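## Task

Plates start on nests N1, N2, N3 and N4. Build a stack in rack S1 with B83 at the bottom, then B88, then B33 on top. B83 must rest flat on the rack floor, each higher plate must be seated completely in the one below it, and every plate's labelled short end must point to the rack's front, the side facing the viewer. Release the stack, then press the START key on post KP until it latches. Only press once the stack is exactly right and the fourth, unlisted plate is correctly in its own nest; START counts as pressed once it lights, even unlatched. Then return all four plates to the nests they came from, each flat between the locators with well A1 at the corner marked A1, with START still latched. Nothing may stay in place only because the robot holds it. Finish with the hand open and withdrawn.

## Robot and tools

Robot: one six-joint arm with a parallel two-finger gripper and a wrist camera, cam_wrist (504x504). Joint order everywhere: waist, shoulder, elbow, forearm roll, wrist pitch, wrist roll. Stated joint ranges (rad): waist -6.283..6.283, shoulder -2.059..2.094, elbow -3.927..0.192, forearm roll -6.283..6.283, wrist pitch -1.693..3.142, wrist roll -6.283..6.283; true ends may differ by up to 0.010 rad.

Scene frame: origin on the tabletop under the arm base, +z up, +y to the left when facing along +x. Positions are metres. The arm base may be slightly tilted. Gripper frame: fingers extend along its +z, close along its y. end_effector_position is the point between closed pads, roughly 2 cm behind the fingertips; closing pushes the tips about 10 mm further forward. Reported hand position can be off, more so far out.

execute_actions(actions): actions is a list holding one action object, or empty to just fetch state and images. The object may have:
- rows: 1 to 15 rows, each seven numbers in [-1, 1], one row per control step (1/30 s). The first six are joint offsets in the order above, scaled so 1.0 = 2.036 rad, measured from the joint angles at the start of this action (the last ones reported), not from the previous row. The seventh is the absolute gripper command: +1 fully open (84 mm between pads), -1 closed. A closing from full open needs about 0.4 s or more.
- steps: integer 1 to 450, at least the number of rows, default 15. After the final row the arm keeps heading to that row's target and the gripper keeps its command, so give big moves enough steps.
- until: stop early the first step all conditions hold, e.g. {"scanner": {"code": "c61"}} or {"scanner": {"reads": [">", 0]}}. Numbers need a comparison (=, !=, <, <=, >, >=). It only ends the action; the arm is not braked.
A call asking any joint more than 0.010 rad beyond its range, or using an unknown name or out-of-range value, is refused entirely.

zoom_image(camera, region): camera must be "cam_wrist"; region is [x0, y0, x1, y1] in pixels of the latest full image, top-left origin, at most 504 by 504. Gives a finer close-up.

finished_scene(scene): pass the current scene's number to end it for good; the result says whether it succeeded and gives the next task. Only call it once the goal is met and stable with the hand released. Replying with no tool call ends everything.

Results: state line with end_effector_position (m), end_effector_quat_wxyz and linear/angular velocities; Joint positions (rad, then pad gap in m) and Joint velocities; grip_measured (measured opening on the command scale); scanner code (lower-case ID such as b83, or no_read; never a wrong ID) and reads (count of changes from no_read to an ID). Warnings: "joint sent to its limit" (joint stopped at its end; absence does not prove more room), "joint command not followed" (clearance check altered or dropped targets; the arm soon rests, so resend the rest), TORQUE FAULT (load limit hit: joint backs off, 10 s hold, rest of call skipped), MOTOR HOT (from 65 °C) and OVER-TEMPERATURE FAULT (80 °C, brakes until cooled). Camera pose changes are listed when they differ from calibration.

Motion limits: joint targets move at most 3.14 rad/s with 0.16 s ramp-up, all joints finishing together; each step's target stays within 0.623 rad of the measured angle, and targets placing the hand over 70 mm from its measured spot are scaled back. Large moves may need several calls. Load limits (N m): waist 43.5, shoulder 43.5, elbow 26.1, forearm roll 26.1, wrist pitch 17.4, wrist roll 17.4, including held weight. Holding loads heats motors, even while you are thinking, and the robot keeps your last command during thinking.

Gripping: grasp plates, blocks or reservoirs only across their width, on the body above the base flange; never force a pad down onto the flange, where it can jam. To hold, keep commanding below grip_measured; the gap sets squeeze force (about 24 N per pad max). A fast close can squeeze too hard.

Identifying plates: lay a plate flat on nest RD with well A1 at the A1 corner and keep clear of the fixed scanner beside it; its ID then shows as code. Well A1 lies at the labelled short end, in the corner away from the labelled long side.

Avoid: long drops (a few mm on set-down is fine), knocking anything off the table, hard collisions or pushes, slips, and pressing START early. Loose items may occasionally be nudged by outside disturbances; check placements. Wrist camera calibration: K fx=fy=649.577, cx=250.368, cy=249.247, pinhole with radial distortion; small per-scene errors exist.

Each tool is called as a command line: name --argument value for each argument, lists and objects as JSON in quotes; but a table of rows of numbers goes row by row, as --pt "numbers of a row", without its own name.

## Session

execute_actions --actions '[]'

Scene clock: 0.00 s.
end_effector_position=(-0.1364, +0.4456, +0.1459) grip_measured=+1.00 end_effector_quat_wxyz=(+0.572, +0.599, -0.442, -0.344) end_effector_velocity=(-0.000, -0.000, +0.000) end_effector_angular_velocity=(-0.001, +0.001, +0.000)
Joint positions: [ 1.511 -0.668 -0.599  0.988  1.618  1.947  0.084]
Joint velocities: [-0.     0.     0.001 -0.     0.001 -0.     0.   ]
scanner: code=no_read reads=0
camera_calibration (this result's frames):
cam_wrist: T_world_to_cam=[[-0.146424, 0.0552585, 0.987677, -0.156648], [-0.368514, 0.923524, -0.106302, -0.375515], [-0.918018, -0.379538, -0.114863, 0.195286], [0, 0, 0, 1]] pos_world=[0.0179562, 0.429571, 0.137231]

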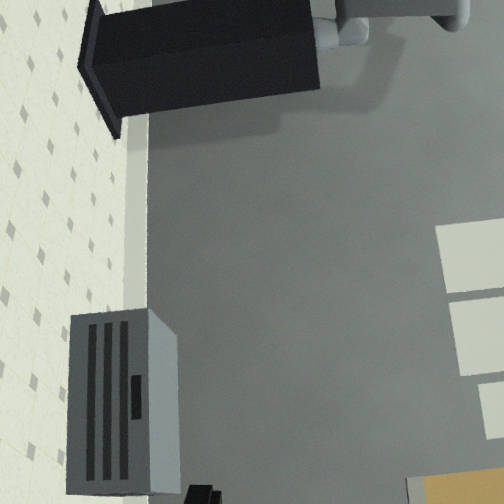

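execute_actions --actions '[{"rows":[[0,-0.35,0,0,0,0,1]],"steps":30}]'

Scene clock: 2.53 s.
end_effector_position=(-0.1243, +0.4917, +0.3108) grip_measured=+1.00 end_effector_quat_wxyz=(+0.301, +0.775, -0.336, -0.442) end_effector_velocity=(-0.000, +0.000, +0.001) end_effector_angular_velocity=(+0.005, -0.001, +0.000)
Joint positions: [ 1.511 -1.379 -0.599  0.988  1.618  1.947  0.084]
Joint velocities: [ 0.    -0.005 -0.001 -0.     0.     0.     0.   ]
scanner: code=no_read reads=0
camera_calibration (this result's frames):
cam_wrist: T_world_to_cam=[[-0.26541, -0.583125, 0.767804, 0.0471056], [-0.377696, 0.795599, 0.473675, -0.51459], [-0.887076, -0.164278, -0.431404, 0.239218], [0, 0, 0, 1]] pos_world=[0.0303484, 0.476174, 0.31078]

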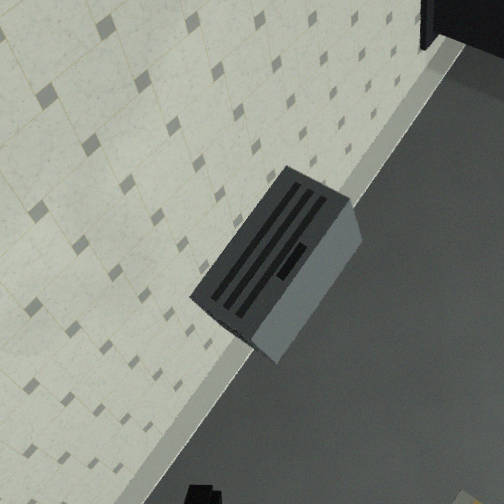

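execute_actions --actions '[{"rows":[[-0.84,0,0,0,0,0,1]],"steps":45}]'

Scene clock: 4.97 s.
end_effector_position=(+0.2451, +0.4639, +0.2504) grip_measured=+1.00 end_effector_quat_wxyz=(+0.108, -0.590, +0.796, -0.082) end_effector_velocity=(+0.000, +0.000, +0.001) end_effector_angular_velocity=(-0.001, -0.003, -0.000)
Joint positions: [-0.199 -1.379 -0.599  0.988  1.618  1.947  0.084]
Joint velocities: [-0.002 -0.001 -0.001 -0.    -0.     0.    -0.   ]
scanner: code=no_read reads=0
camera_calibration (this result's frames):
cam_wrist: T_world_to_cam=[[-0.916299, 0.302127, -0.262897, 0.182305], [0.29092, 0.953266, 0.0815433, -0.463155], [0.275247, -0.00176395, -0.961372, 0.308737], [0, 0, 0, 1]] pos_world=[0.216808, 0.386975, 0.382506]

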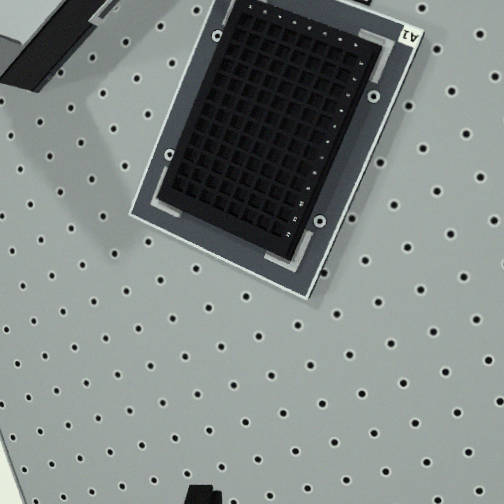

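execute_actions --actions '[{"rows":[[-0.617,0.865,0.05,0.0295,-0.129,0.503,1]],"steps":60}]'

Scene clock: 7.90 s.
end_effector_position=(+0.2172, -0.0867, +0.2590) grip_measured=+1.00 end_effector_quat_wxyz=(+0.239, +0.739, +0.533, +0.335) end_effector_velocity=(-0.000, -0.000, -0.001) end_effector_angular_velocity=(+0.002, -0.000, -0.002)
Joint positions: [-1.455  0.381 -0.497  1.048  1.356  2.971  0.084]
Joint velocities: [-0.001  0.002  0.     0.    -0.001  0.001 -0.   ]
scanner: code=no_read reads=0
camera_calibration (this result's frames):
cam_wrist: T_world_to_cam=[[0.629562, -0.329094, 0.70381, -0.315597], [-0.217677, -0.944295, -0.246828, 0.100124], [0.745834, 0.00218997, -0.666128, 0.145344], [0, 0, 0, 1]] pos_world=[0.11208, -0.00963275, 0.343652]

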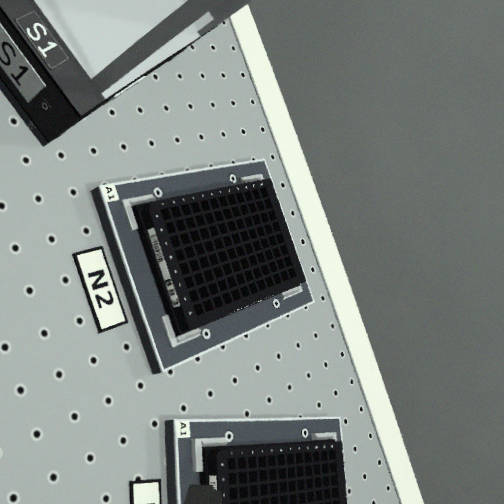

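zoom_image --camera "cam_wrist" --region '[120, 210, 220, 320]'

execute_actions --actions '[{"rows":[[0,0,0,0,-0.2,0,1]],"steps":25}]'

Region (120, 210, 220, 320) of cam_wrist's 504x504 image, scaled by 4.582, with more detail than that image has; it fills the left 458 columns of this view, and the rest is white.

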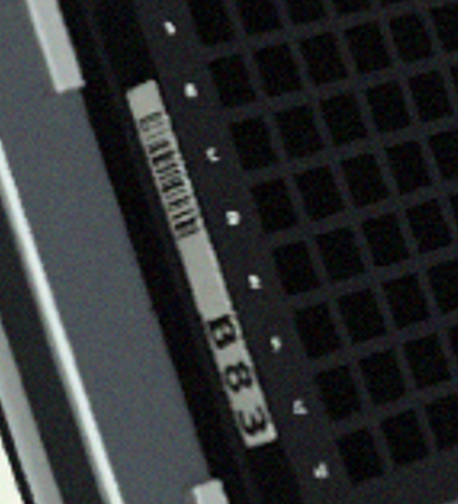

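Scene clock: 9.60 s.
end_effector_position=(+0.1502, -0.1690, +0.2592) grip_measured=+1.00 end_effector_quat_wxyz=(+0.315, +0.799, +0.486, +0.162) end_effector_velocity=(-0.000, -0.000, +0.000) end_effector_angular_velocity=(-0.001, +0.001, -0.000)
Joint positions: [-1.455  0.381 -0.497  1.048  0.949  2.971  0.084]
Joint velocities: [-0.     0.    -0.001 -0.    -0.001 -0.    -0.   ]
scanner: code=no_read reads=0
camera_calibration (this result's frames):
cam_wrist: T_world_to_cam=[[0.671186, -0.342166, 0.657595, -0.297124], [-0.485226, -0.873438, 0.040779, -0.014572], [0.560415, -0.346452, -0.752267, 0.186883], [0, 0, 0, 1]] pos_world=[0.0876227, -0.0496474, 0.336567]

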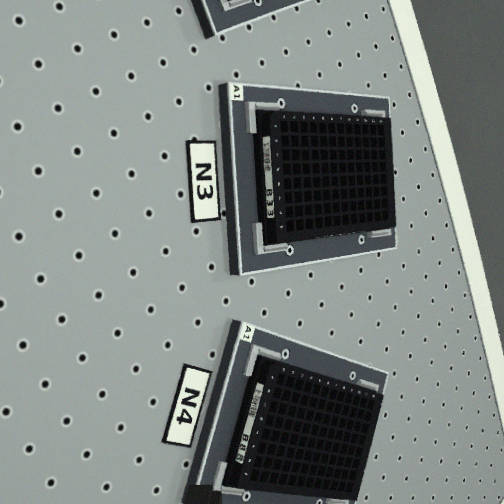

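zoom_image --camera "cam_wrist" --region '[230, 130, 310, 230]'

zoom_image --camera "cam_wrist" --region '[210, 380, 290, 480]'

Region (230, 130, 310, 230) of cam_wrist's 504x504 image, scaled by 5.040, with more detail than that image has; it fills the left 403 columns of this view, and the rest is white.

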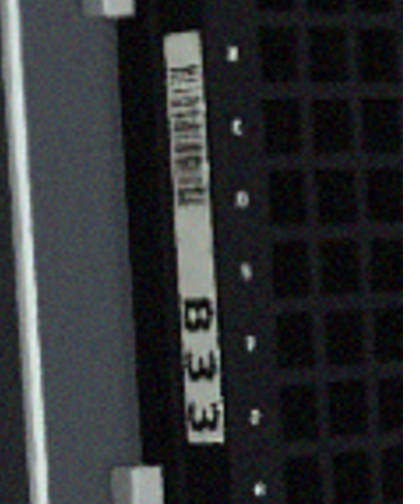

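Region (210, 380, 290, 480) of cam_wrist's 504x504 image, scaled by 5.040, with more detail than that image has; it fills the left 403 columns of this view, and the rest is white.

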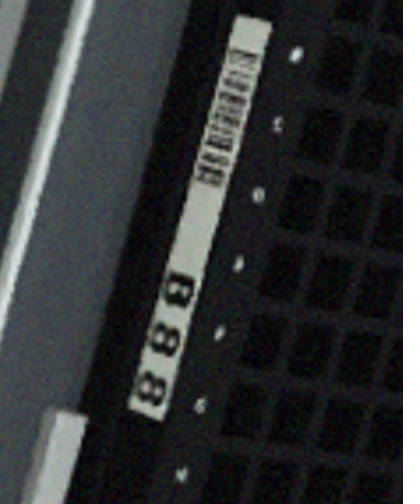

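execute_actions --actions '[{"rows":[[0.4548,-0.06,-0.28,-0.1036,0.2318,-0.4587,1]],"steps":45}]'

execute_actions --actions '[{"rows":[[0.0987,-0.2697,0.1066,0.025,0.0324,-0.0432,1]],"steps":30}]'

Scene clock: 16.93 s.
end_effector_position=(+0.4495, +0.0340, +0.2300) grip_measured=+1.00 end_effector_quat_wxyz=(-0.001, -0.032, +0.999, +0.002) end_effector_velocity=(+0.000, +0.000, -0.000) end_effector_angular_velocity=(-0.000, +0.001, +0.001)
Joint positions: [-0.529  0.259 -1.067  0.837  1.421  2.037  0.084]
Joint velocities: [ 0.001 -0.    -0.    -0.    -0.     0.     0.   ]
scanner: code=no_read reads=0
camera_calibration (this result's frames):
cam_wrist: T_world_to_cam=[[-0.0506194, 0.998718, -0.000855542, 0.0209614], [0.998718, 0.05062, 0.000711074, -0.380059], [0.00075347, -0.000818451, -0.999999, 0.364302], [0, 0, 0, 1]] pos_world=[0.380358, -0.00139774, 0.36459]

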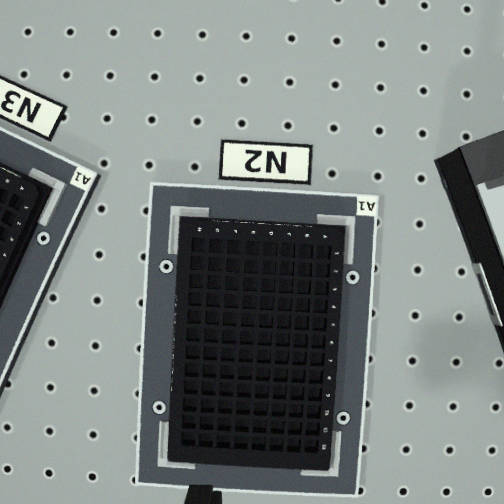

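Scene clock: 17.93 s.
end_effector_position=(+0.4242, +0.2282, +0.2234) grip_measured=+1.00 end_effector_quat_wxyz=(-0.005, -0.255, +0.967, -0.012) end_effector_velocity=(-0.000, +0.002, +0.000) end_effector_angular_velocity=(-0.000, -0.000, +0.004)
Joint positions: [-0.329 -0.289 -0.85   0.888  1.487  1.949  0.084]
Joint velocities: [ 0.001 -0.003 -0.     0.     0.001 -0.    -0.   ]
scanner: code=no_read reads=0
camera_calibration (this result's frames):
cam_wrist: T_world_to_cam=[[-0.48174, 0.875892, -0.0271923, 0.042548], [0.876311, 0.481584, -0.0124431, -0.408079], [0.00219652, -0.0298233, -0.999553, 0.363815], [0, 0, 0, 1]] pos_world=[0.377303, 0.170107, 0.359731]

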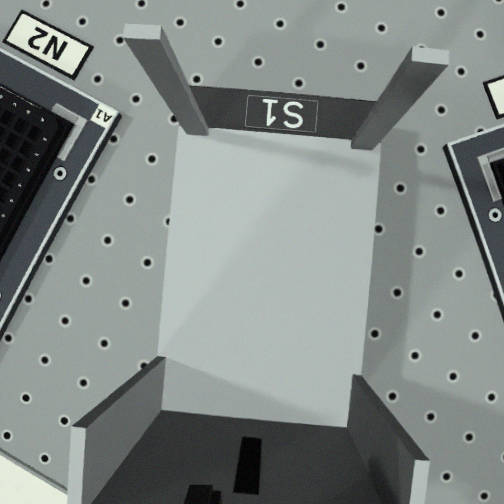

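execute_actions --actions '[{"rows":[[-0.0683,0.0192,0.0452,-0.0172,0.0133,-0.0457,1]],"steps":20}]'

execute_actions --actions '[{"rows":[[0.0506,-0.0025,0.0378,0.028,-0.0545,-0.0005,1]],"steps":18}]'

Scene clock: 34.20 s.
end_effector_position=(+0.3893, +0.1697, +0.2301) grip_measured=+1.00 end_effector_quat_wxyz=(-0.001, -0.213, +0.977, +0.000) end_effector_velocity=(-0.001, -0.001, -0.001) end_effector_angular_velocity=(+0.001, +0.001, -0.004)
Joint positions: [-0.467 -0.25  -0.758  0.853  1.514  1.856  0.084]
Joint velocities: [-0.002  0.001  0.003 -0.     0.    -0.     0.   ]
scanner: code=no_read reads=0
camera_calibration (this result's frames):
cam_wrist: T_world_to_cam=[[-0.403595, 0.914925, -0.0049126, 0.0350244], [0.914936, 0.4036, 0.0000053548, -0.353937], [0.00198762, -0.00449255, -0.999988, 0.364691], [0, 0, 0, 1]] pos_world=[0.33724, 0.112443, 0.364861]

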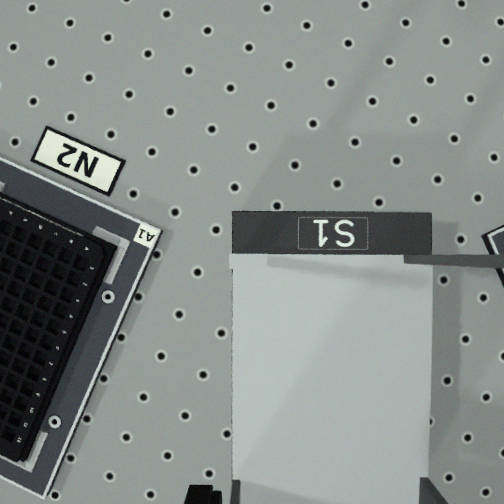

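Scene clock: 34.80 s.
end_effector_position=(+0.3892, +0.1699, +0.1894) grip_measured=+1.00 end_effector_quat_wxyz=(-0.002, -0.213, +0.977, -0.000) end_effector_velocity=(-0.002, -0.000, -0.002) end_effector_angular_velocity=(+0.002, +0.003, -0.003)
Joint positions: [-0.365 -0.256 -0.682  0.91   1.403  1.855  0.084]
Joint velocities: [ 0.002  0.     0.005  0.    -0.     0.    -0.   ]
scanner: code=no_read reads=0
camera_calibration (this result's frames):
cam_wrist: T_world_to_cam=[[-0.403572, 0.914933, -0.00519883, 0.0346075], [0.914947, 0.403573, -0.00104679, -0.353665], [0.00114036, -0.00517911, -0.999986, 0.324418], [0, 0, 0, 1]] pos_world=[0.337182, 0.112746, 0.324223]

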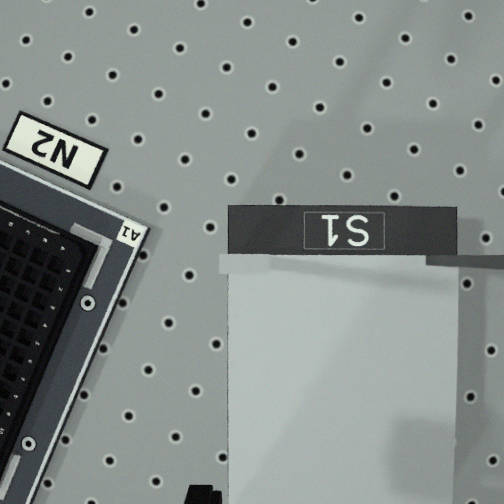

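execute_actions --actions '[{"rows":[[-0.0506,0.0025,-0.0378,-0.028,0.0545,0.0005,1]],"steps":15}]'

execute_actions --actions '[{"rows":[[-0.057,0.279,-0.144,-0.014,-0.058,0.065,1]],"steps":30}]'

Scene clock: 41.73 s.
end_effector_position=(+0.3892, +0.1696, +0.2299) grip_measured=+1.00 end_effector_quat_wxyz=(-0.001, -0.212, +0.977, +0.000) end_effector_velocity=(+0.002, +0.001, +0.003) end_effector_angular_velocity=(-0.004, -0.005, +0.006)
Joint positions: [-0.467 -0.25  -0.758  0.853  1.514  1.856  0.084]
Joint velocities: [-0.001 -0.002 -0.007 -0.     0.    -0.     0.   ]
scanner: code=no_read reads=0
camera_calibration (this result's frames):
cam_wrist: T_world_to_cam=[[-0.403336, 0.915041, -0.00447666, 0.0347718], [0.915051, 0.403339, -0.000191575, -0.353755], [0.00163031, -0.00417364, -0.99999, 0.364587], [0, 0, 0, 1]] pos_world=[0.337134, 0.112387, 0.364671]

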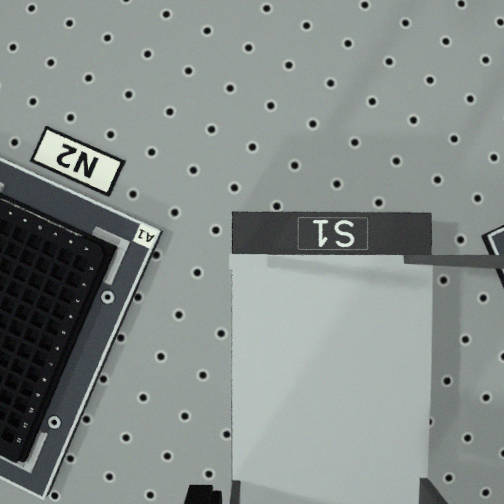

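Scene clock: 42.73 s.
end_effector_position=(+0.4307, -0.0015, +0.2298) grip_measured=+1.00 end_effector_quat_wxyz=(+0.005, -0.014, +1.000, +0.004) end_effector_velocity=(-0.000, -0.001, -0.000) end_effector_angular_velocity=(+0.001, -0.000, -0.001)
Joint positions: [-0.583  0.317 -1.051  0.824  1.396  1.989  0.084]
Joint velocities: [-0.001  0.003 -0.001  0.    -0.    -0.     0.   ]
scanner: code=no_read reads=0
camera_calibration (this result's frames):
cam_wrist: T_world_to_cam=[[-0.0161079, 0.999867, 0.0025075, 0.0398772], [0.999785, 0.0160737, 0.0131103, -0.362813], [0.0130683, 0.00271814, -0.999911, 0.358739], [0, 0, 0, 1]] pos_world=[0.358689, -0.0350153, 0.363364]

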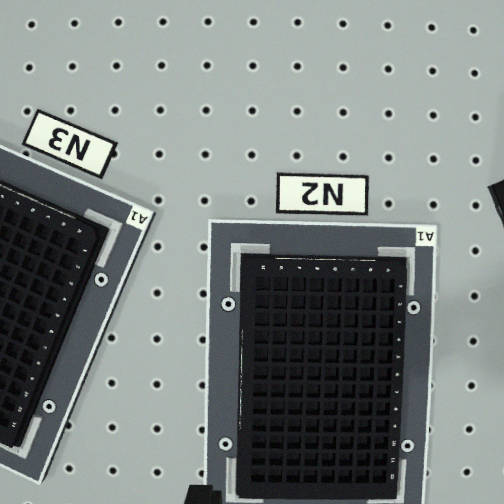

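execute_actions --actions '[{"rows":[[0.139,0.0442,0.0791,0.1243,-0.1449,-0.0447,1]],"steps":28}]'

Scene clock: 44.70 s.
end_effector_position=(+0.4276, -0.0048, +0.0875) grip_measured=+1.00 end_effector_quat_wxyz=(+0.001, -0.006, +1.000, -0.008) end_effector_velocity=(-0.001, +0.000, -0.001) end_effector_angular_velocity=(+0.001, +0.002, -0.001)
Joint positions: [-0.3    0.407 -0.89   1.077  1.101  1.898  0.084]
Joint velocities: [ 0.002  0.001  0.001  0.001  0.    -0.    -0.   ]
scanner: code=no_read reads=0
camera_calibration (this result's frames):
cam_wrist: T_world_to_cam=[[0.00132701, 0.999778, -0.021028, 0.0380805], [0.999988, -0.00122768, 0.00473591, -0.357234], [0.00470904, -0.021034, -0.999768, 0.220031], [0, 0, 0, 1]] pos_world=[0.356143, -0.0338825, 0.222472]

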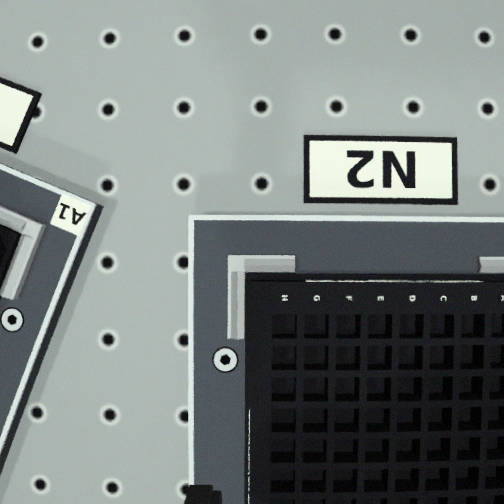

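execute_actions --actions '[{"rows":[[0.0309,0.023,-0.0058,0.0333,-0.0119,-0.0069,1]],"steps":18}]'

Scene clock: 49.30 s.
end_effector_position=(+0.4311, -0.0012, +0.0579) grip_measured=+1.00 end_effector_quat_wxyz=(-0.001, -0.002, +1.000, +0.000) end_effector_velocity=(+0.000, +0.000, -0.001) end_effector_angular_velocity=(+0.001, +0.000, -0.000)
Joint positions: [-0.238  0.454 -0.902  1.145  1.077  1.884  0.084]
Joint velocities: [ 0.001  0.001 -0.     0.001 -0.    -0.     0.   ]
scanner: code=no_read reads=0
camera_calibration (this result's frames):
cam_wrist: T_world_to_cam=[[0.0093101, 0.999944, -0.00495707, 0.029464], [0.999956, -0.00930524, 0.00100215, -0.360406], [0.000955963, -0.00496618, -0.999987, 0.19208], [0, 0, 0, 1]] pos_world=[0.359932, -0.0318622, 0.192584]

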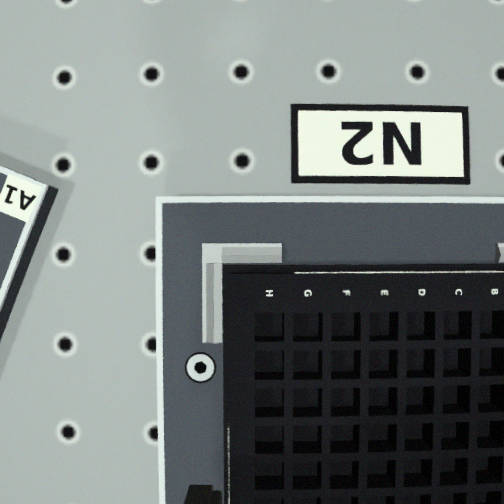

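execute_actions --actions '[{"rows":[[0.0148,0.0105,0.0005,0.0162,-0.0108,-0.0073,1]],"steps":16}]'

Scene clock: 51.07 s.
end_effector_position=(+0.4298, -0.0022, +0.0435) grip_measured=+1.00 end_effector_quat_wxyz=(-0.002, -0.001, +1.000, -0.001) end_effector_velocity=(-0.001, +0.000, -0.001) end_effector_angular_velocity=(+0.002, +0.001, -0.001)
Joint positions: [-0.208  0.475 -0.901  1.178  1.055  1.869  0.084]
Joint velocities: [ 0.001  0.     0.001  0.001  0.001  0.    -0.   ]
scanner: code=no_read reads=0
camera_calibration (this result's frames):
cam_wrist: T_world_to_cam=[[0.0106487, 0.999918, -0.00714669, 0.0299102], [0.999943, -0.0106544, -0.000758292, -0.359003], [-0.000834374, -0.0071382, -0.999974, 0.178449], [0, 0, 0, 1]] pos_world=[0.358813, -0.0324589, 0.178386]

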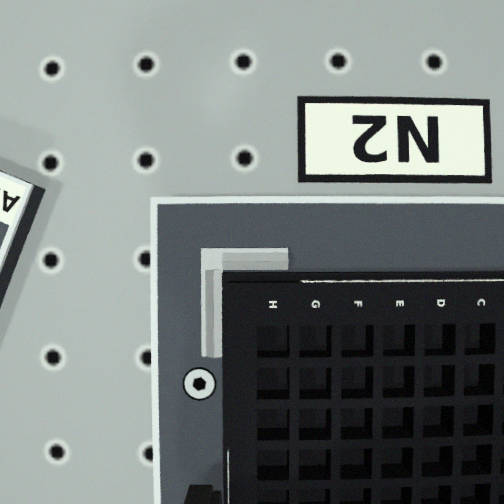

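execute_actions --actions '[{"rows":[[0,0,0,0,0,0,0]],"steps":10}]'

execute_actions --actions '[{"rows":[[-0.016,-0.0105,0.0013,-0.0162,0.01,0.006,0]],"steps":14}]'

execute_actions --actions '[{"rows":[[-0.168,-0.067,-0.075,-0.1577,0.1577,0.053,0]],"steps":30}]'

Scene clock: 53.93 s.
end_effector_position=(+0.4300, -0.0017, +0.0436) grip_measured=+0.93 end_effector_quat_wxyz=(-0.002, -0.001, +1.000, -0.000) end_effector_velocity=(-0.000, -0.000, -0.000) end_effector_angular_velocity=(-0.001, +0.001, +0.000)
Joint positions: [-0.208  0.474 -0.901  1.178  1.056  1.869  0.082]
Joint velocities: [ 0.     0.001  0.    -0.    -0.001 -0.001  0.   ]
scanner: code=no_read reads=0
camera_calibration (this result's frames):
cam_wrist: T_world_to_cam=[[0.0101622, 0.999929, -0.00618493, 0.0296059], [0.999948, -0.010166, -0.000585762, -0.359212], [-0.000648597, -0.00617866, -0.999981, 0.178492], [0, 0, 0, 1]] pos_world=[0.359008, -0.0321527, 0.178461]

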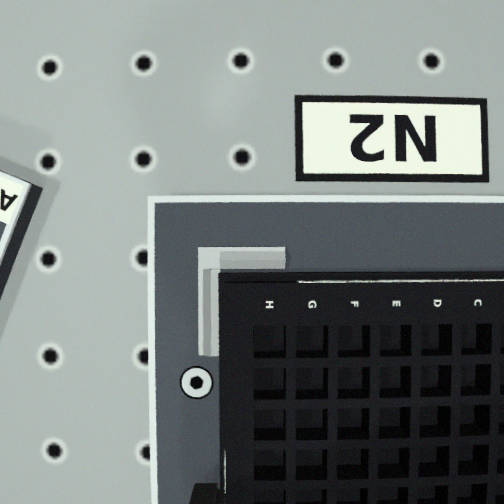

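Scene clock: 54.40 s.
end_effector_position=(+0.4296, -0.0021, +0.0581) grip_measured=+0.93 end_effector_quat_wxyz=(-0.001, -0.001, +1.000, +0.000) end_effector_velocity=(+0.002, +0.001, +0.002) end_effector_angular_velocity=(+0.001, -0.003, +0.004)
Joint positions: [-0.24   0.453 -0.898  1.145  1.076  1.881  0.082]
Joint velocities: [-0.001 -0.003 -0.003 -0.001  0.003  0.001 -0.   ]
scanner: code=no_read reads=0
camera_calibration (this result's frames):
cam_wrist: T_world_to_cam=[[0.0107744, 0.999929, -0.00516024, 0.0297425], [0.999941, -0.0107672, 0.00142189, -0.358968], [0.00136623, -0.00517526, -0.999986, 0.192168], [0, 0, 0, 1]] pos_world=[0.358364, -0.0326109, 0.19283]

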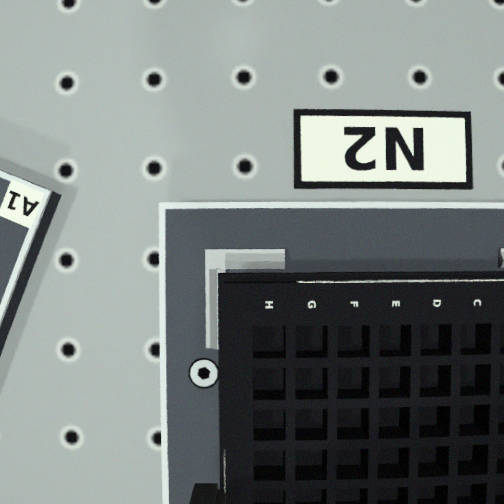

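Scene clock: 55.40 s.
end_effector_position=(+0.4306, -0.0010, +0.2292) grip_measured=+0.93 end_effector_quat_wxyz=(+0.004, -0.015, +1.000, +0.005) end_effector_velocity=(+0.000, -0.000, +0.001) end_effector_angular_velocity=(-0.002, -0.001, +0.001)
Joint positions: [-0.582  0.317 -1.051  0.824  1.397  1.989  0.082]
Joint velocities: [-0.001 -0.001 -0.001 -0.001 -0.    -0.    -0.   ]
scanner: code=no_read reads=0
camera_calibration (this result's frames):
cam_wrist: T_world_to_cam=[[-0.0165469, 0.999856, 0.00365122, 0.0392503], [0.999798, 0.0165042, 0.0114402, -0.362319], [0.0113783, 0.00383978, -0.999928, 0.358937], [0, 0, 0, 1]] pos_world=[0.358811, -0.0346431, 0.362913]

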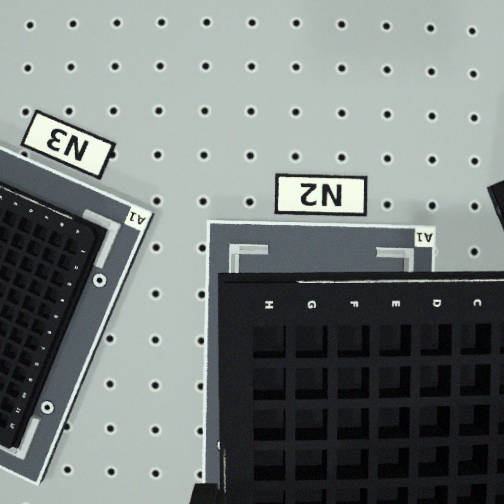

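execute_actions --actions '[{"rows":[[0.0427,-0.2787,0.1311,0.0064,0.0737,-0.0565,0]],"steps":32}]'

execute_actions --actions '[{"rows":[[0.03,-0.0015,0.0226,0.0167,-0.0324,0,0]],"steps":18}]'

Scene clock: 61.43 s.
end_effector_position=(+0.3892, +0.1710, +0.2425) grip_measured=+0.93 end_effector_quat_wxyz=(-0.001, -0.206, +0.979, -0.001) end_effector_velocity=(+0.000, +0.001, +0.000) end_effector_angular_velocity=(-0.001, -0.001, +0.002)
Joint positions: [-0.495 -0.25  -0.784  0.837  1.547  1.874  0.082]
Joint velocities: [ 0.    -0.003 -0.    -0.     0.     0.     0.   ]
scanner: code=no_read reads=0
camera_calibration (this result's frames):
cam_wrist: T_world_to_cam=[[-0.390459, 0.920598, -0.00647794, 0.0281566], [0.920618, 0.390463, -0.000635983, -0.354165], [0.00194391, -0.00621203, -0.999979, 0.377415], [0, 0, 0, 1]] pos_world=[0.336311, 0.114712, 0.377365]

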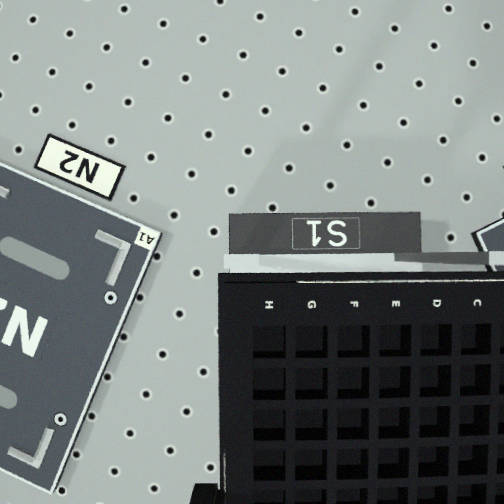

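Scene clock: 62.03 s.
end_effector_position=(+0.3910, +0.1713, +0.2180) grip_measured=+0.93 end_effector_quat_wxyz=(-0.001, -0.206, +0.978, +0.000) end_effector_velocity=(-0.000, +0.000, -0.001) end_effector_angular_velocity=(+0.002, +0.002, +0.000)
Joint positions: [-0.434 -0.253 -0.738  0.871  1.481  1.874  0.082]
Joint velocities: [ 0.001  0.     0.001  0.001  0.001 -0.     0.   ]
scanner: code=no_read reads=0
camera_calibration (this result's frames):
cam_wrist: T_world_to_cam=[[-0.391884, 0.920002, -0.00487721, 0.0286901], [0.920011, 0.391892, 0.000695986, -0.356241], [0.00255165, -0.00421434, -0.999988, 0.352328], [0, 0, 0, 1]] pos_world=[0.33809, 0.114698, 0.352712]

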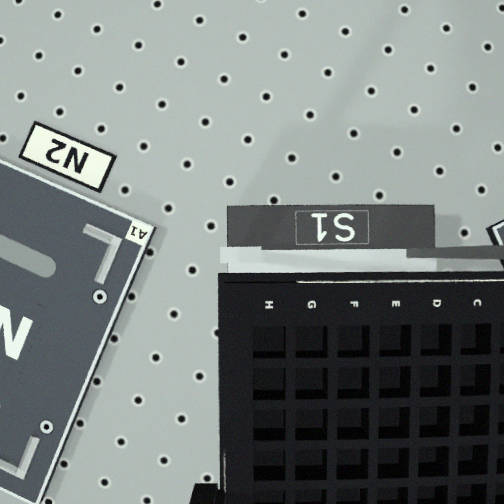

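execute_actions --actions '[{"rows":[[-0.0004,-0.0021,0.002,0,0,0,0],[-0.0004,-0.0021,0.002,0,0,0,0],[-0.0004,-0.0021,0.002,0,0,0,0],[-0.0004,-0.0021,0.002,0,0,0,0],[0.036,-0.0028,0.027,0.0196,-0.0383,0,0]],"steps":24}]'

Scene clock: 65.67 s.
end_effector_position=(+0.3893, +0.1717, +0.1888) grip_measured=+0.93 end_effector_quat_wxyz=(-0.003, -0.206, +0.979, +0.000) end_effector_velocity=(+0.001, +0.000, +0.000) end_effector_angular_velocity=(-0.001, -0.002, +0.001)
Joint positions: [-0.361 -0.259 -0.682  0.91   1.404  1.874  0.082]
Joint velocities: [ 0.    -0.    -0.001  0.001 -0.001 -0.    -0.   ]
scanner: code=no_read reads=0
camera_calibration (this result's frames):
cam_wrist: T_world_to_cam=[[-0.390984, 0.920387, -0.00436616, 0.0269604], [0.920397, 0.390978, -0.00229925, -0.35425], [-0.000409134, -0.00491757, -0.999988, 0.324465], [0, 0, 0, 1]] pos_world=[0.336725, 0.115285, 0.323764]

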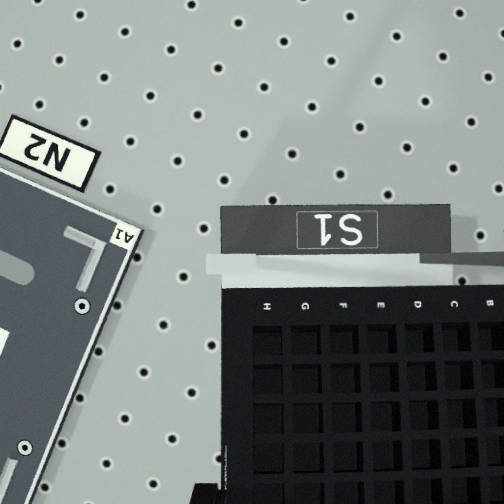

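execute_actions --actions '[{"rows":[[-0.002,-0.0022,0.0039,-0.0006,0.0004,-0.0025,0]],"steps":12}]'

execute_actions --actions '[{"rows":[[0.0521,0.0074,0.028,0.0344,-0.0535,-0.0059,0]],"steps":22}]'

Scene clock: 67.37 s.
end_effector_position=(+0.3878, +0.1710, +0.1894) grip_measured=+0.93 end_effector_quat_wxyz=(-0.001, -0.207, +0.978, -0.000) end_effector_velocity=(-0.008, -0.003, -0.006) end_effector_angular_velocity=(+0.007, +0.020, -0.013)
Joint positions: [-0.365 -0.264 -0.676  0.91   1.404  1.869  0.082]
Joint velocities: [ 0.001  0.004  0.016 -0.007  0.006 -0.001  0.   ]
scanner: code=no_read reads=0
camera_calibration (this result's frames):
cam_wrist: T_world_to_cam=[[-0.392606, 0.919689, -0.00577915, 0.0280464], [0.919704, 0.392613, 0.0000860195, -0.353081], [0.00234808, -0.00528133, -0.999983, 0.324002], [0, 0, 0, 1]] pos_world=[0.334981, 0.114541, 0.324189]

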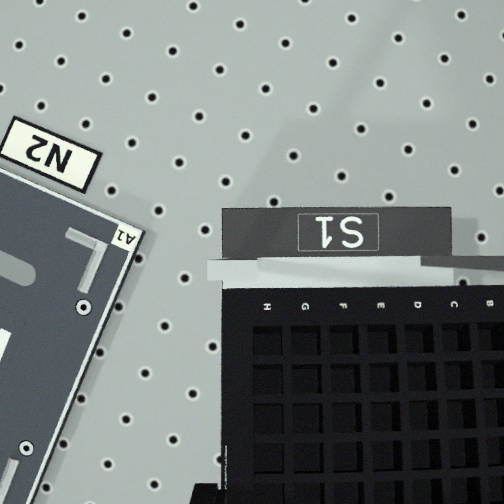

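Scene clock: 68.10 s.
end_effector_position=(+0.3882, +0.1715, +0.1502) grip_measured=+0.93 end_effector_quat_wxyz=(-0.000, -0.208, +0.978, +0.000) end_effector_velocity=(-0.000, -0.000, -0.001) end_effector_angular_velocity=(-0.000, +0.001, -0.000)
Joint positions: [-0.259 -0.249 -0.619  0.98   1.295  1.857  0.082]
Joint velocities: [ 0.001  0.001  0.001 -0.    -0.001 -0.    -0.   ]
scanner: code=no_read reads=0
camera_calibration (this result's frames):
cam_wrist: T_world_to_cam=[[-0.394336, 0.918955, -0.00454552, 0.0282242], [0.918959, 0.394348, 0.00203722, -0.353946], [0.00366463, -0.0033738, -0.999988, 0.283996], [0, 0, 0, 1]] pos_world=[0.335351, 0.114599, 0.284842]

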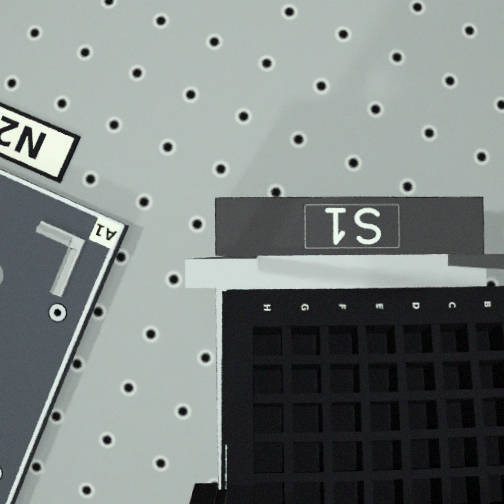

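execute_actions --actions '[{"rows":[[0.054,0.0172,0.0187,0.0408,-0.0521,-0.0108,0]],"steps":22}]'

execute_actions --actions '[{"rows":[[0.006,0.0027,0.0009,0.0047,-0.0051,-0.0016,0],[0.011,0.0054,0.0018,0.0094,-0.0102,-0.0032,0],[0.011,0.0054,0.0018,0.0094,-0.0102,-0.0032,0],[0.017,0.0081,0.0026,0.0141,-0.0153,-0.0049,0],[0.017,0.0081,0.0026,0.0141,-0.0153,-0.0049,0],[0.022,0.0108,0.0035,0.0189,-0.0204,-0.0065,0],[0.022,0.0108,0.0035,0.0189,-0.0204,-0.0065,0],[0.028,0.0135,0.0044,0.0236,-0.0255,-0.0081,0],[0.028,0.0135,0.0044,0.0236,-0.0255,-0.0081,0],[0.0336,0.0162,0.0053,0.0283,-0.0306,-0.0097,0]],"steps":25}]'

Scene clock: 71.07 s.
end_effector_position=(+0.3888, +0.1719, +0.1115) grip_measured=+0.93 end_effector_quat_wxyz=(+0.001, -0.208, +0.978, +0.001) end_effector_velocity=(+0.000, -0.000, -0.000) end_effector_angular_velocity=(-0.001, -0.000, +0.001)
Joint positions: [-0.149 -0.214 -0.581  1.064  1.188  1.835  0.082]
Joint velocities: [ 0.001  0.    -0.    -0.    -0.001 -0.     0.   ]
scanner: code=no_read reads=0
camera_calibration (this result's frames):
cam_wrist: T_world_to_cam=[[-0.394831, 0.918748, -0.0033551, 0.0279849], [0.918739, 0.394843, 0.00425911, -0.354822], [0.00523778, -0.00140084, -0.999985, 0.244336], [0, 0, 0, 1]] pos_world=[0.335758, 0.11473, 0.245937]

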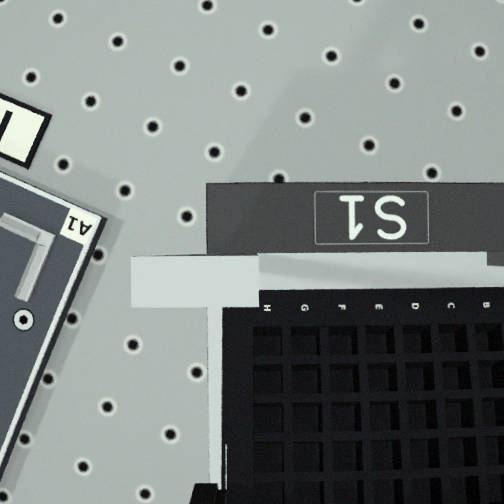

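Scene clock: 71.90 s.
end_effector_position=(+0.3894, +0.1720, +0.0878) grip_measured=+0.94 end_effector_quat_wxyz=(+0.001, -0.208, +0.978, +0.002) end_effector_velocity=(+0.001, +0.000, +0.000) end_effector_angular_velocity=(-0.000, -0.001, +0.001)
Joint positions: [-0.081 -0.181 -0.57   1.121  1.126  1.815  0.082]
Joint velocities: [ 0.     0.    -0.001  0.    -0.001 -0.     0.   ]
scanner: code=no_read reads=0
camera_calibration (this result's frames):
cam_wrist: T_world_to_cam=[[-0.395211, 0.918587, -0.00243661, 0.0281467], [0.918575, 0.395219, 0.00467029, -0.355368], [0.00525306, -0.00039246, -0.999986, 0.22042], [0, 0, 0, 1]] pos_world=[0.336398, 0.114679, 0.222145]

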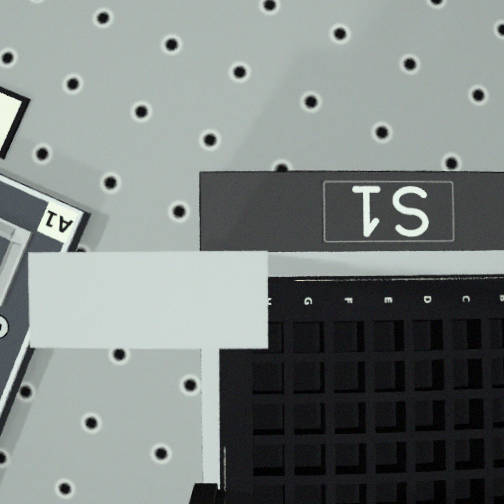

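execute_actions --actions '[{"rows":[[0.006,0.0027,0.0009,0.0047,-0.0051,-0.0016,0],[0.006,0.0027,0.0009,0.0047,-0.0051,-0.0016,0],[0.0115,0.0056,0.0015,0.0096,-0.0104,-0.0033,0]],"steps":20}]'

Scene clock: 74.17 s.
end_effector_position=(+0.3900, +0.1723, +0.0800) grip_measured=+0.94 end_effector_quat_wxyz=(+0.001, -0.208, +0.978, +0.001) end_effector_velocity=(+0.000, -0.000, +0.000) end_effector_angular_velocity=(-0.001, -0.000, +0.001)
Joint positions: [-0.058 -0.17  -0.568  1.141  1.105  1.808  0.082]
Joint velocities: [-0.    -0.    -0.    -0.001 -0.    -0.    -0.   ]
scanner: code=no_read reads=0
camera_calibration (this result's frames):
cam_wrist: T_world_to_cam=[[-0.395994, 0.918245, -0.00372867, 0.0285533], [0.918231, 0.396009, 0.00528265, -0.356035], [0.00632736, -0.00133189, -0.999979, 0.21243], [0, 0, 0, 1]] pos_world=[0.336886, 0.115057, 0.214413]

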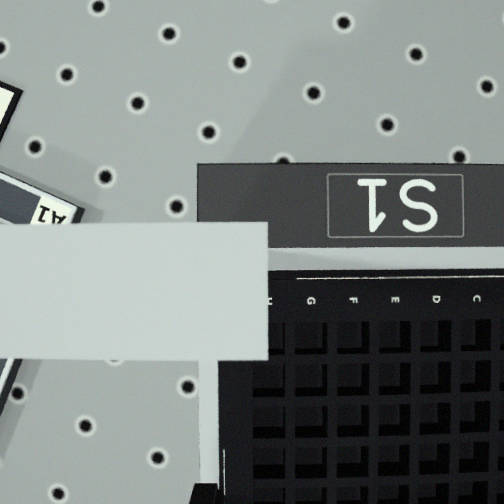

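execute_actions --actions '[{"rows":[[0,0,0,0,0,0,1]],"steps":10}]'

execute_actions --actions '[{"rows":[[-0.0447,-0.0216,-0.0064,-0.0378,0.0408,0.0133,1]],"steps":16}]'

execute_actions --actions '[{"rows":[[-0.106,-0.0246,-0.0467,-0.0756,0.106,0.0167,1]],"steps":22}]'

execute_actions --actions '[{"rows":[[-0.0639,0.0069,-0.053,-0.0359,0.0702,0.0025,1]],"steps":18}]'

execute_actions --actions '[{"rows":[[-0.0427,0.2787,-0.1311,-0.0064,-0.0737,0.0565,1]],"steps":28}]'

execute_actions --actions '[{"rows":[[-0.0702,0.2254,-0.166,-0.0427,-0.0177,0.098,1]],"steps":28}]'

Scene clock: 76.90 s.
end_effector_position=(+0.3896, +0.1723, +0.0797) grip_measured=+1.00 end_effector_quat_wxyz=(+0.001, -0.208, +0.978, +0.001) end_effector_velocity=(+0.003, +0.001, +0.002) end_effector_angular_velocity=(-0.002, -0.007, +0.005)
Joint positions: [-0.057 -0.169 -0.568  1.141  1.105  1.808  0.084]
Joint velocities: [-0.003 -0.002 -0.005 -0.    -0.001  0.    -0.   ]
scanner: code=no_read reads=0
camera_calibration (this result's frames):
cam_wrist: T_world_to_cam=[[-0.395635, 0.918403, -0.00291361, 0.0281721], [0.918393, 0.395645, 0.00448681, -0.355589], [0.00527345, -0.000900701, -0.999986, 0.212456], [0, 0, 0, 1]] pos_world=[0.336596, 0.115005, 0.21413]

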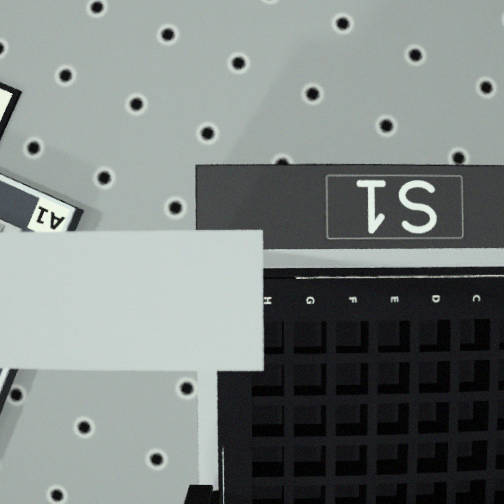

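Scene clock: 77.43 s.
end_effector_position=(+0.3882, +0.1719, +0.1107) grip_measured=+1.00 end_effector_quat_wxyz=(-0.000, -0.207, +0.978, +0.002) end_effector_velocity=(+0.001, +0.000, +0.001) end_effector_angular_velocity=(-0.001, -0.003, +0.003)
Joint positions: [-0.148 -0.213 -0.58   1.064  1.188  1.835  0.084]
Joint velocities: [-0.002 -0.001 -0.002 -0.001  0.    -0.     0.   ]
scanner: code=no_read reads=0
camera_calibration (this result's frames):
cam_wrist: T_world_to_cam=[[-0.393577, 0.91929, -0.00176231, 0.0269253], [0.919286, 0.39358, 0.00284124, -0.354067], [0.00330554, -0.00050182, -0.999994, 0.244095], [0, 0, 0, 1]] pos_world=[0.335279, 0.114724, 0.245147]

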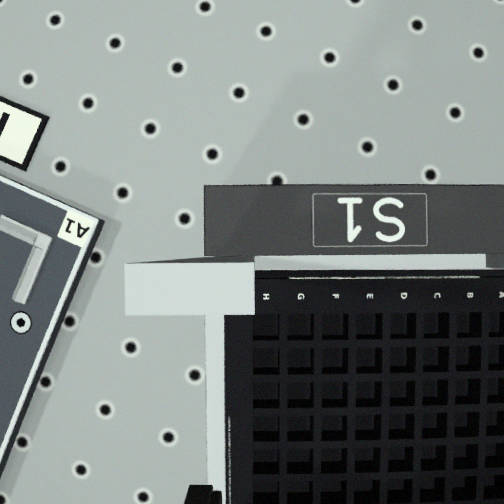

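Scene clock: 78.17 s.
end_effector_position=(+0.3873, +0.1713, +0.1886) grip_measured=+1.00 end_effector_quat_wxyz=(-0.002, -0.206, +0.978, +0.000) end_effector_velocity=(+0.000, +0.000, +0.001) end_effector_angular_velocity=(-0.001, -0.002, +0.001)
Joint positions: [-0.363 -0.263 -0.675  0.91   1.404  1.869  0.084]
Joint velocities: [-0.002 -0.001 -0.002 -0.001  0.001  0.     0.   ]
scanner: code=no_read reads=0
camera_calibration (this result's frames):
cam_wrist: T_world_to_cam=[[-0.392065, 0.91993, -0.00372824, 0.0269827], [0.919938, 0.392061, -0.00163578, -0.352439], [-0.0000431074, -0.00407108, -0.999992, 0.323908], [0, 0, 0, 1]] pos_world=[0.334815, 0.114674, 0.32343]

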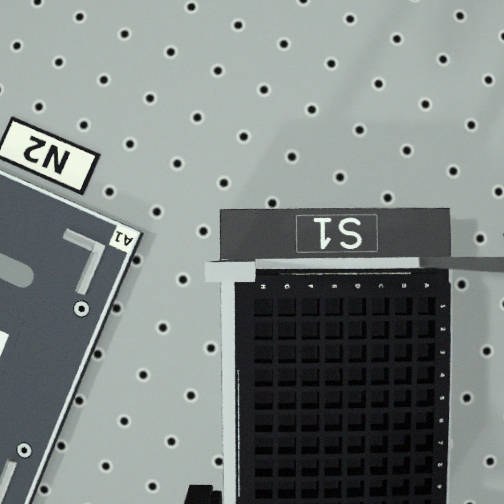

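Scene clock: 78.77 s.
end_effector_position=(+0.3888, +0.1710, +0.2414) grip_measured=+1.00 end_effector_quat_wxyz=(-0.003, -0.205, +0.979, +0.000) end_effector_velocity=(+0.001, +0.000, +0.002) end_effector_angular_velocity=(-0.003, -0.003, +0.002)
Joint positions: [-0.493 -0.249 -0.783  0.837  1.547  1.875  0.084]
Joint velocities: [-0.002 -0.001 -0.004 -0.001  0.     0.     0.   ]
scanner: code=no_read reads=0
camera_calibration (this result's frames):
cam_wrist: T_world_to_cam=[[-0.389471, 0.921031, -0.00385056, 0.0268168], [0.921038, 0.389464, -0.00256319, -0.353328], [-0.000861121, -0.0045448, -0.999989, 0.377098], [0, 0, 0, 1]] pos_world=[0.336198, 0.114623, 0.376292]

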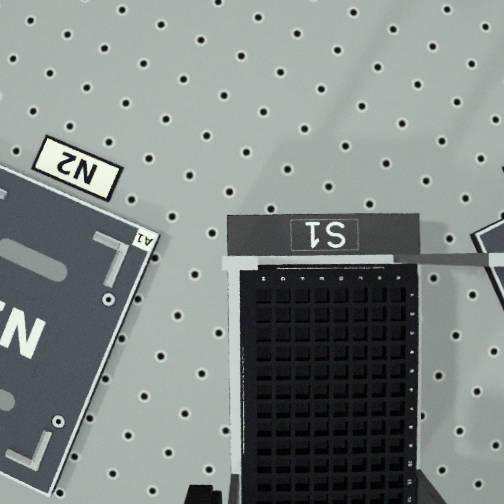

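Scene clock: 79.70 s.
end_effector_position=(+0.4302, -0.0006, +0.2279) grip_measured=+1.00 end_effector_quat_wxyz=(+0.003, -0.014, +1.000, +0.005) end_effector_velocity=(-0.000, -0.001, -0.000) end_effector_angular_velocity=(+0.001, -0.000, -0.003)
Joint positions: [-0.58   0.318 -1.049  0.824  1.397  1.99   0.084]
Joint velocities: [-0.001  0.005 -0.002  0.001 -0.     0.     0.   ]
scanner: code=no_read reads=0
camera_calibration (this result's frames):
cam_wrist: T_world_to_cam=[[-0.0158312, 0.99986, 0.00542572, 0.0381408], [0.999836, 0.0157827, 0.00885942, -0.36135], [0.00877254, 0.00556508, -0.999946, 0.358736], [0, 0, 0, 1]] pos_world=[0.358748, -0.0344288, 0.361711]

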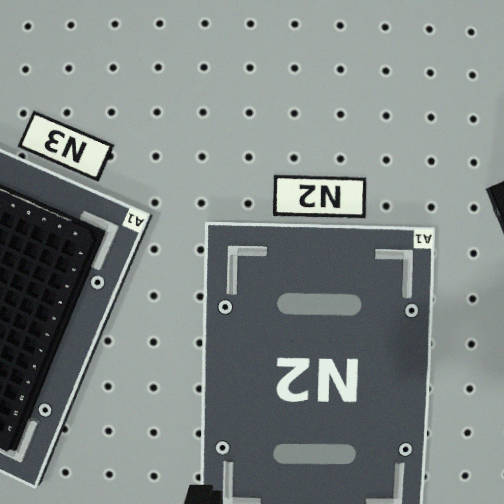

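Scene clock: 80.63 s.
end_effector_position=(+0.4152, -0.1629, +0.2339) grip_measured=+1.00 end_effector_quat_wxyz=(+0.004, +0.160, +0.987, -0.001) end_effector_velocity=(+0.000, -0.001, +0.001) end_effector_angular_velocity=(-0.002, -0.001, -0.001)
Joint positions: [-0.722  0.776 -1.387  0.737  1.361  2.189  0.084]
Joint velocities: [-0.002  0.002 -0.003 -0.    -0.001 -0.    -0.   ]
scanner: code=no_read reads=0
camera_calibration (this result's frames):
cam_wrist: T_world_to_cam=[[0.327309, 0.944902, -0.00531178, 0.0512626], [0.944882, -0.327243, 0.0105009, -0.377334], [0.00818411, -0.00845605, -0.999931, 0.363756], [0, 0, 0, 1]] pos_world=[0.33678, -0.168842, 0.367965]

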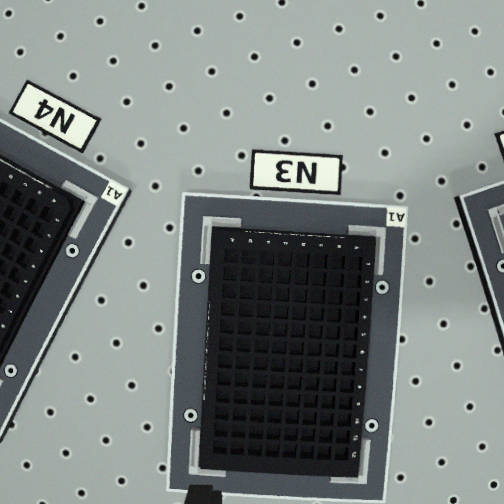

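execute_actions --actions '[{"rows":[[-0.0329,0.2608,-0.0825,0.0108,-0.1203,0.1002,1]],"steps":32}]'

Scene clock: 88.57 s.
end_effector_position=(+0.3013, -0.3262, +0.1005) grip_measured=+1.00 end_effector_quat_wxyz=(-0.001, +0.391, +0.920, -0.001) end_effector_velocity=(-0.000, -0.001, -0.000) end_effector_angular_velocity=(-0.000, -0.000, -0.002)
Joint positions: [-0.789  1.306 -1.555  0.759  1.116  2.393  0.084]
Joint velocities: [-0.     0.002 -0.001  0.    -0.001  0.001  0.   ]
scanner: code=no_read reads=0
camera_calibration (this result's frames):
cam_wrist: T_world_to_cam=[[0.728451, 0.68506, -0.00715241, 0.036698], [0.685088, -0.728457, 0.00221594, -0.373544], [-0.00369217, -0.00651423, -0.999972, 0.234086], [0, 0, 0, 1]] pos_world=[0.230042, -0.295727, 0.23517]

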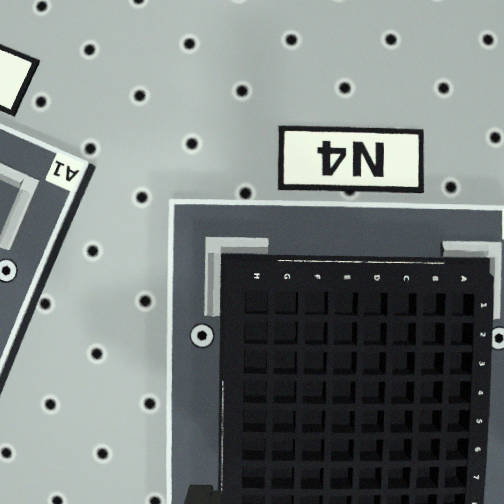

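execute_actions --actions '[{"rows":[[0.0305,0.0265,0.0069,0.0393,-0.027,-0.0108,1]],"steps":20}]'

Scene clock: 94.83 s.
end_effector_position=(+0.2980, -0.3266, +0.0576) grip_measured=+1.00 end_effector_quat_wxyz=(-0.001, +0.401, +0.916, +0.000) end_effector_velocity=(+0.003, -0.001, +0.001) end_effector_angular_velocity=(-0.004, -0.002, +0.003)
Joint positions: [-0.727  1.36  -1.541  0.839  1.061  2.371  0.084]
Joint velocities: [ 0.001 -0.001 -0.004  0.001 -0.001  0.     0.   ]
scanner: code=no_read reads=0
camera_calibration (this result's frames):
cam_wrist: T_world_to_cam=[[0.743394, 0.668821, -0.0066732, 0.0293157], [0.668836, -0.74341, 0.0000162522, -0.371387], [-0.00495005, -0.00447536, -0.999978, 0.192215], [0, 0, 0, 1]] pos_world=[0.227555, -0.294839, 0.192412]

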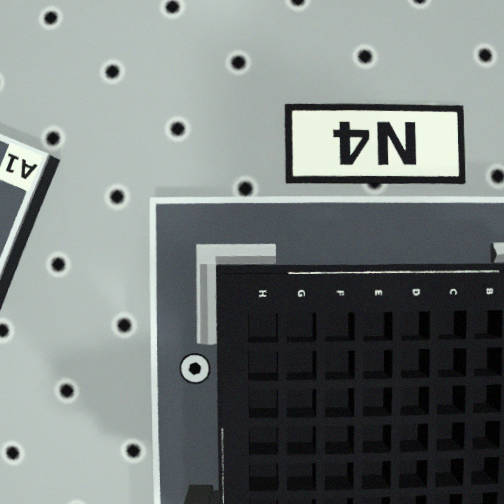

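execute_actions --actions '[{"rows":[[-0.0011,0.0012,-0.0008,-0.0008,-0.0001,-0.0005,1],[-0.0011,0.0012,-0.0008,-0.0008,-0.0001,-0.0005,1],[-0.0011,0.0012,-0.0008,-0.0008,-0.0001,-0.0005,1],[-0.0011,0.0012,-0.0008,-0.0008,-0.0001,-0.0005,1],[-0.0011,0.0012,-0.0008,-0.0008,-0.0001,-0.0005,1],[0.01,0.0106,-0.0008,0.0134,-0.0085,-0.0079,1]],"steps":22}]'

Scene clock: 100.50 s.
end_effector_position=(+0.2965, -0.3279, +0.0438) grip_measured=+1.00 end_effector_quat_wxyz=(-0.001, +0.400, +0.916, -0.001) end_effector_velocity=(-0.000, +0.000, -0.001) end_effector_angular_velocity=(+0.001, +0.000, -0.001)
Joint positions: [-0.707  1.382 -1.543  0.867  1.044  2.355  0.084]
Joint velocities: [ 0.001  0.001  0.     0.001  0.    -0.    -0.   ]
scanner: code=no_read reads=0
camera_calibration (this result's frames):
cam_wrist: T_world_to_cam=[[0.742491, 0.66981, -0.00778636, 0.0318186], [0.669837, -0.742508, 0.00110996, -0.371416], [-0.00503797, -0.00603973, -0.999969, 0.177916], [0, 0, 0, 1]] pos_world=[0.226059, -0.296017, 0.178571]

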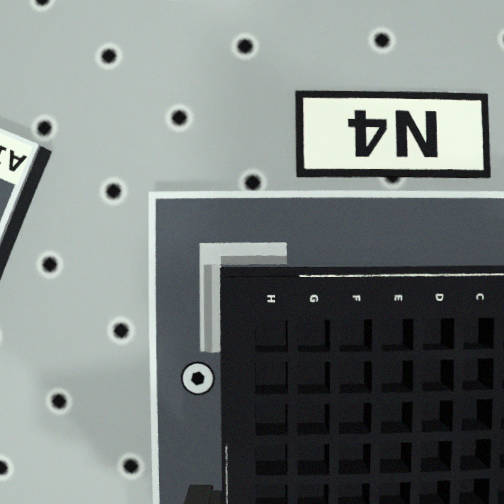

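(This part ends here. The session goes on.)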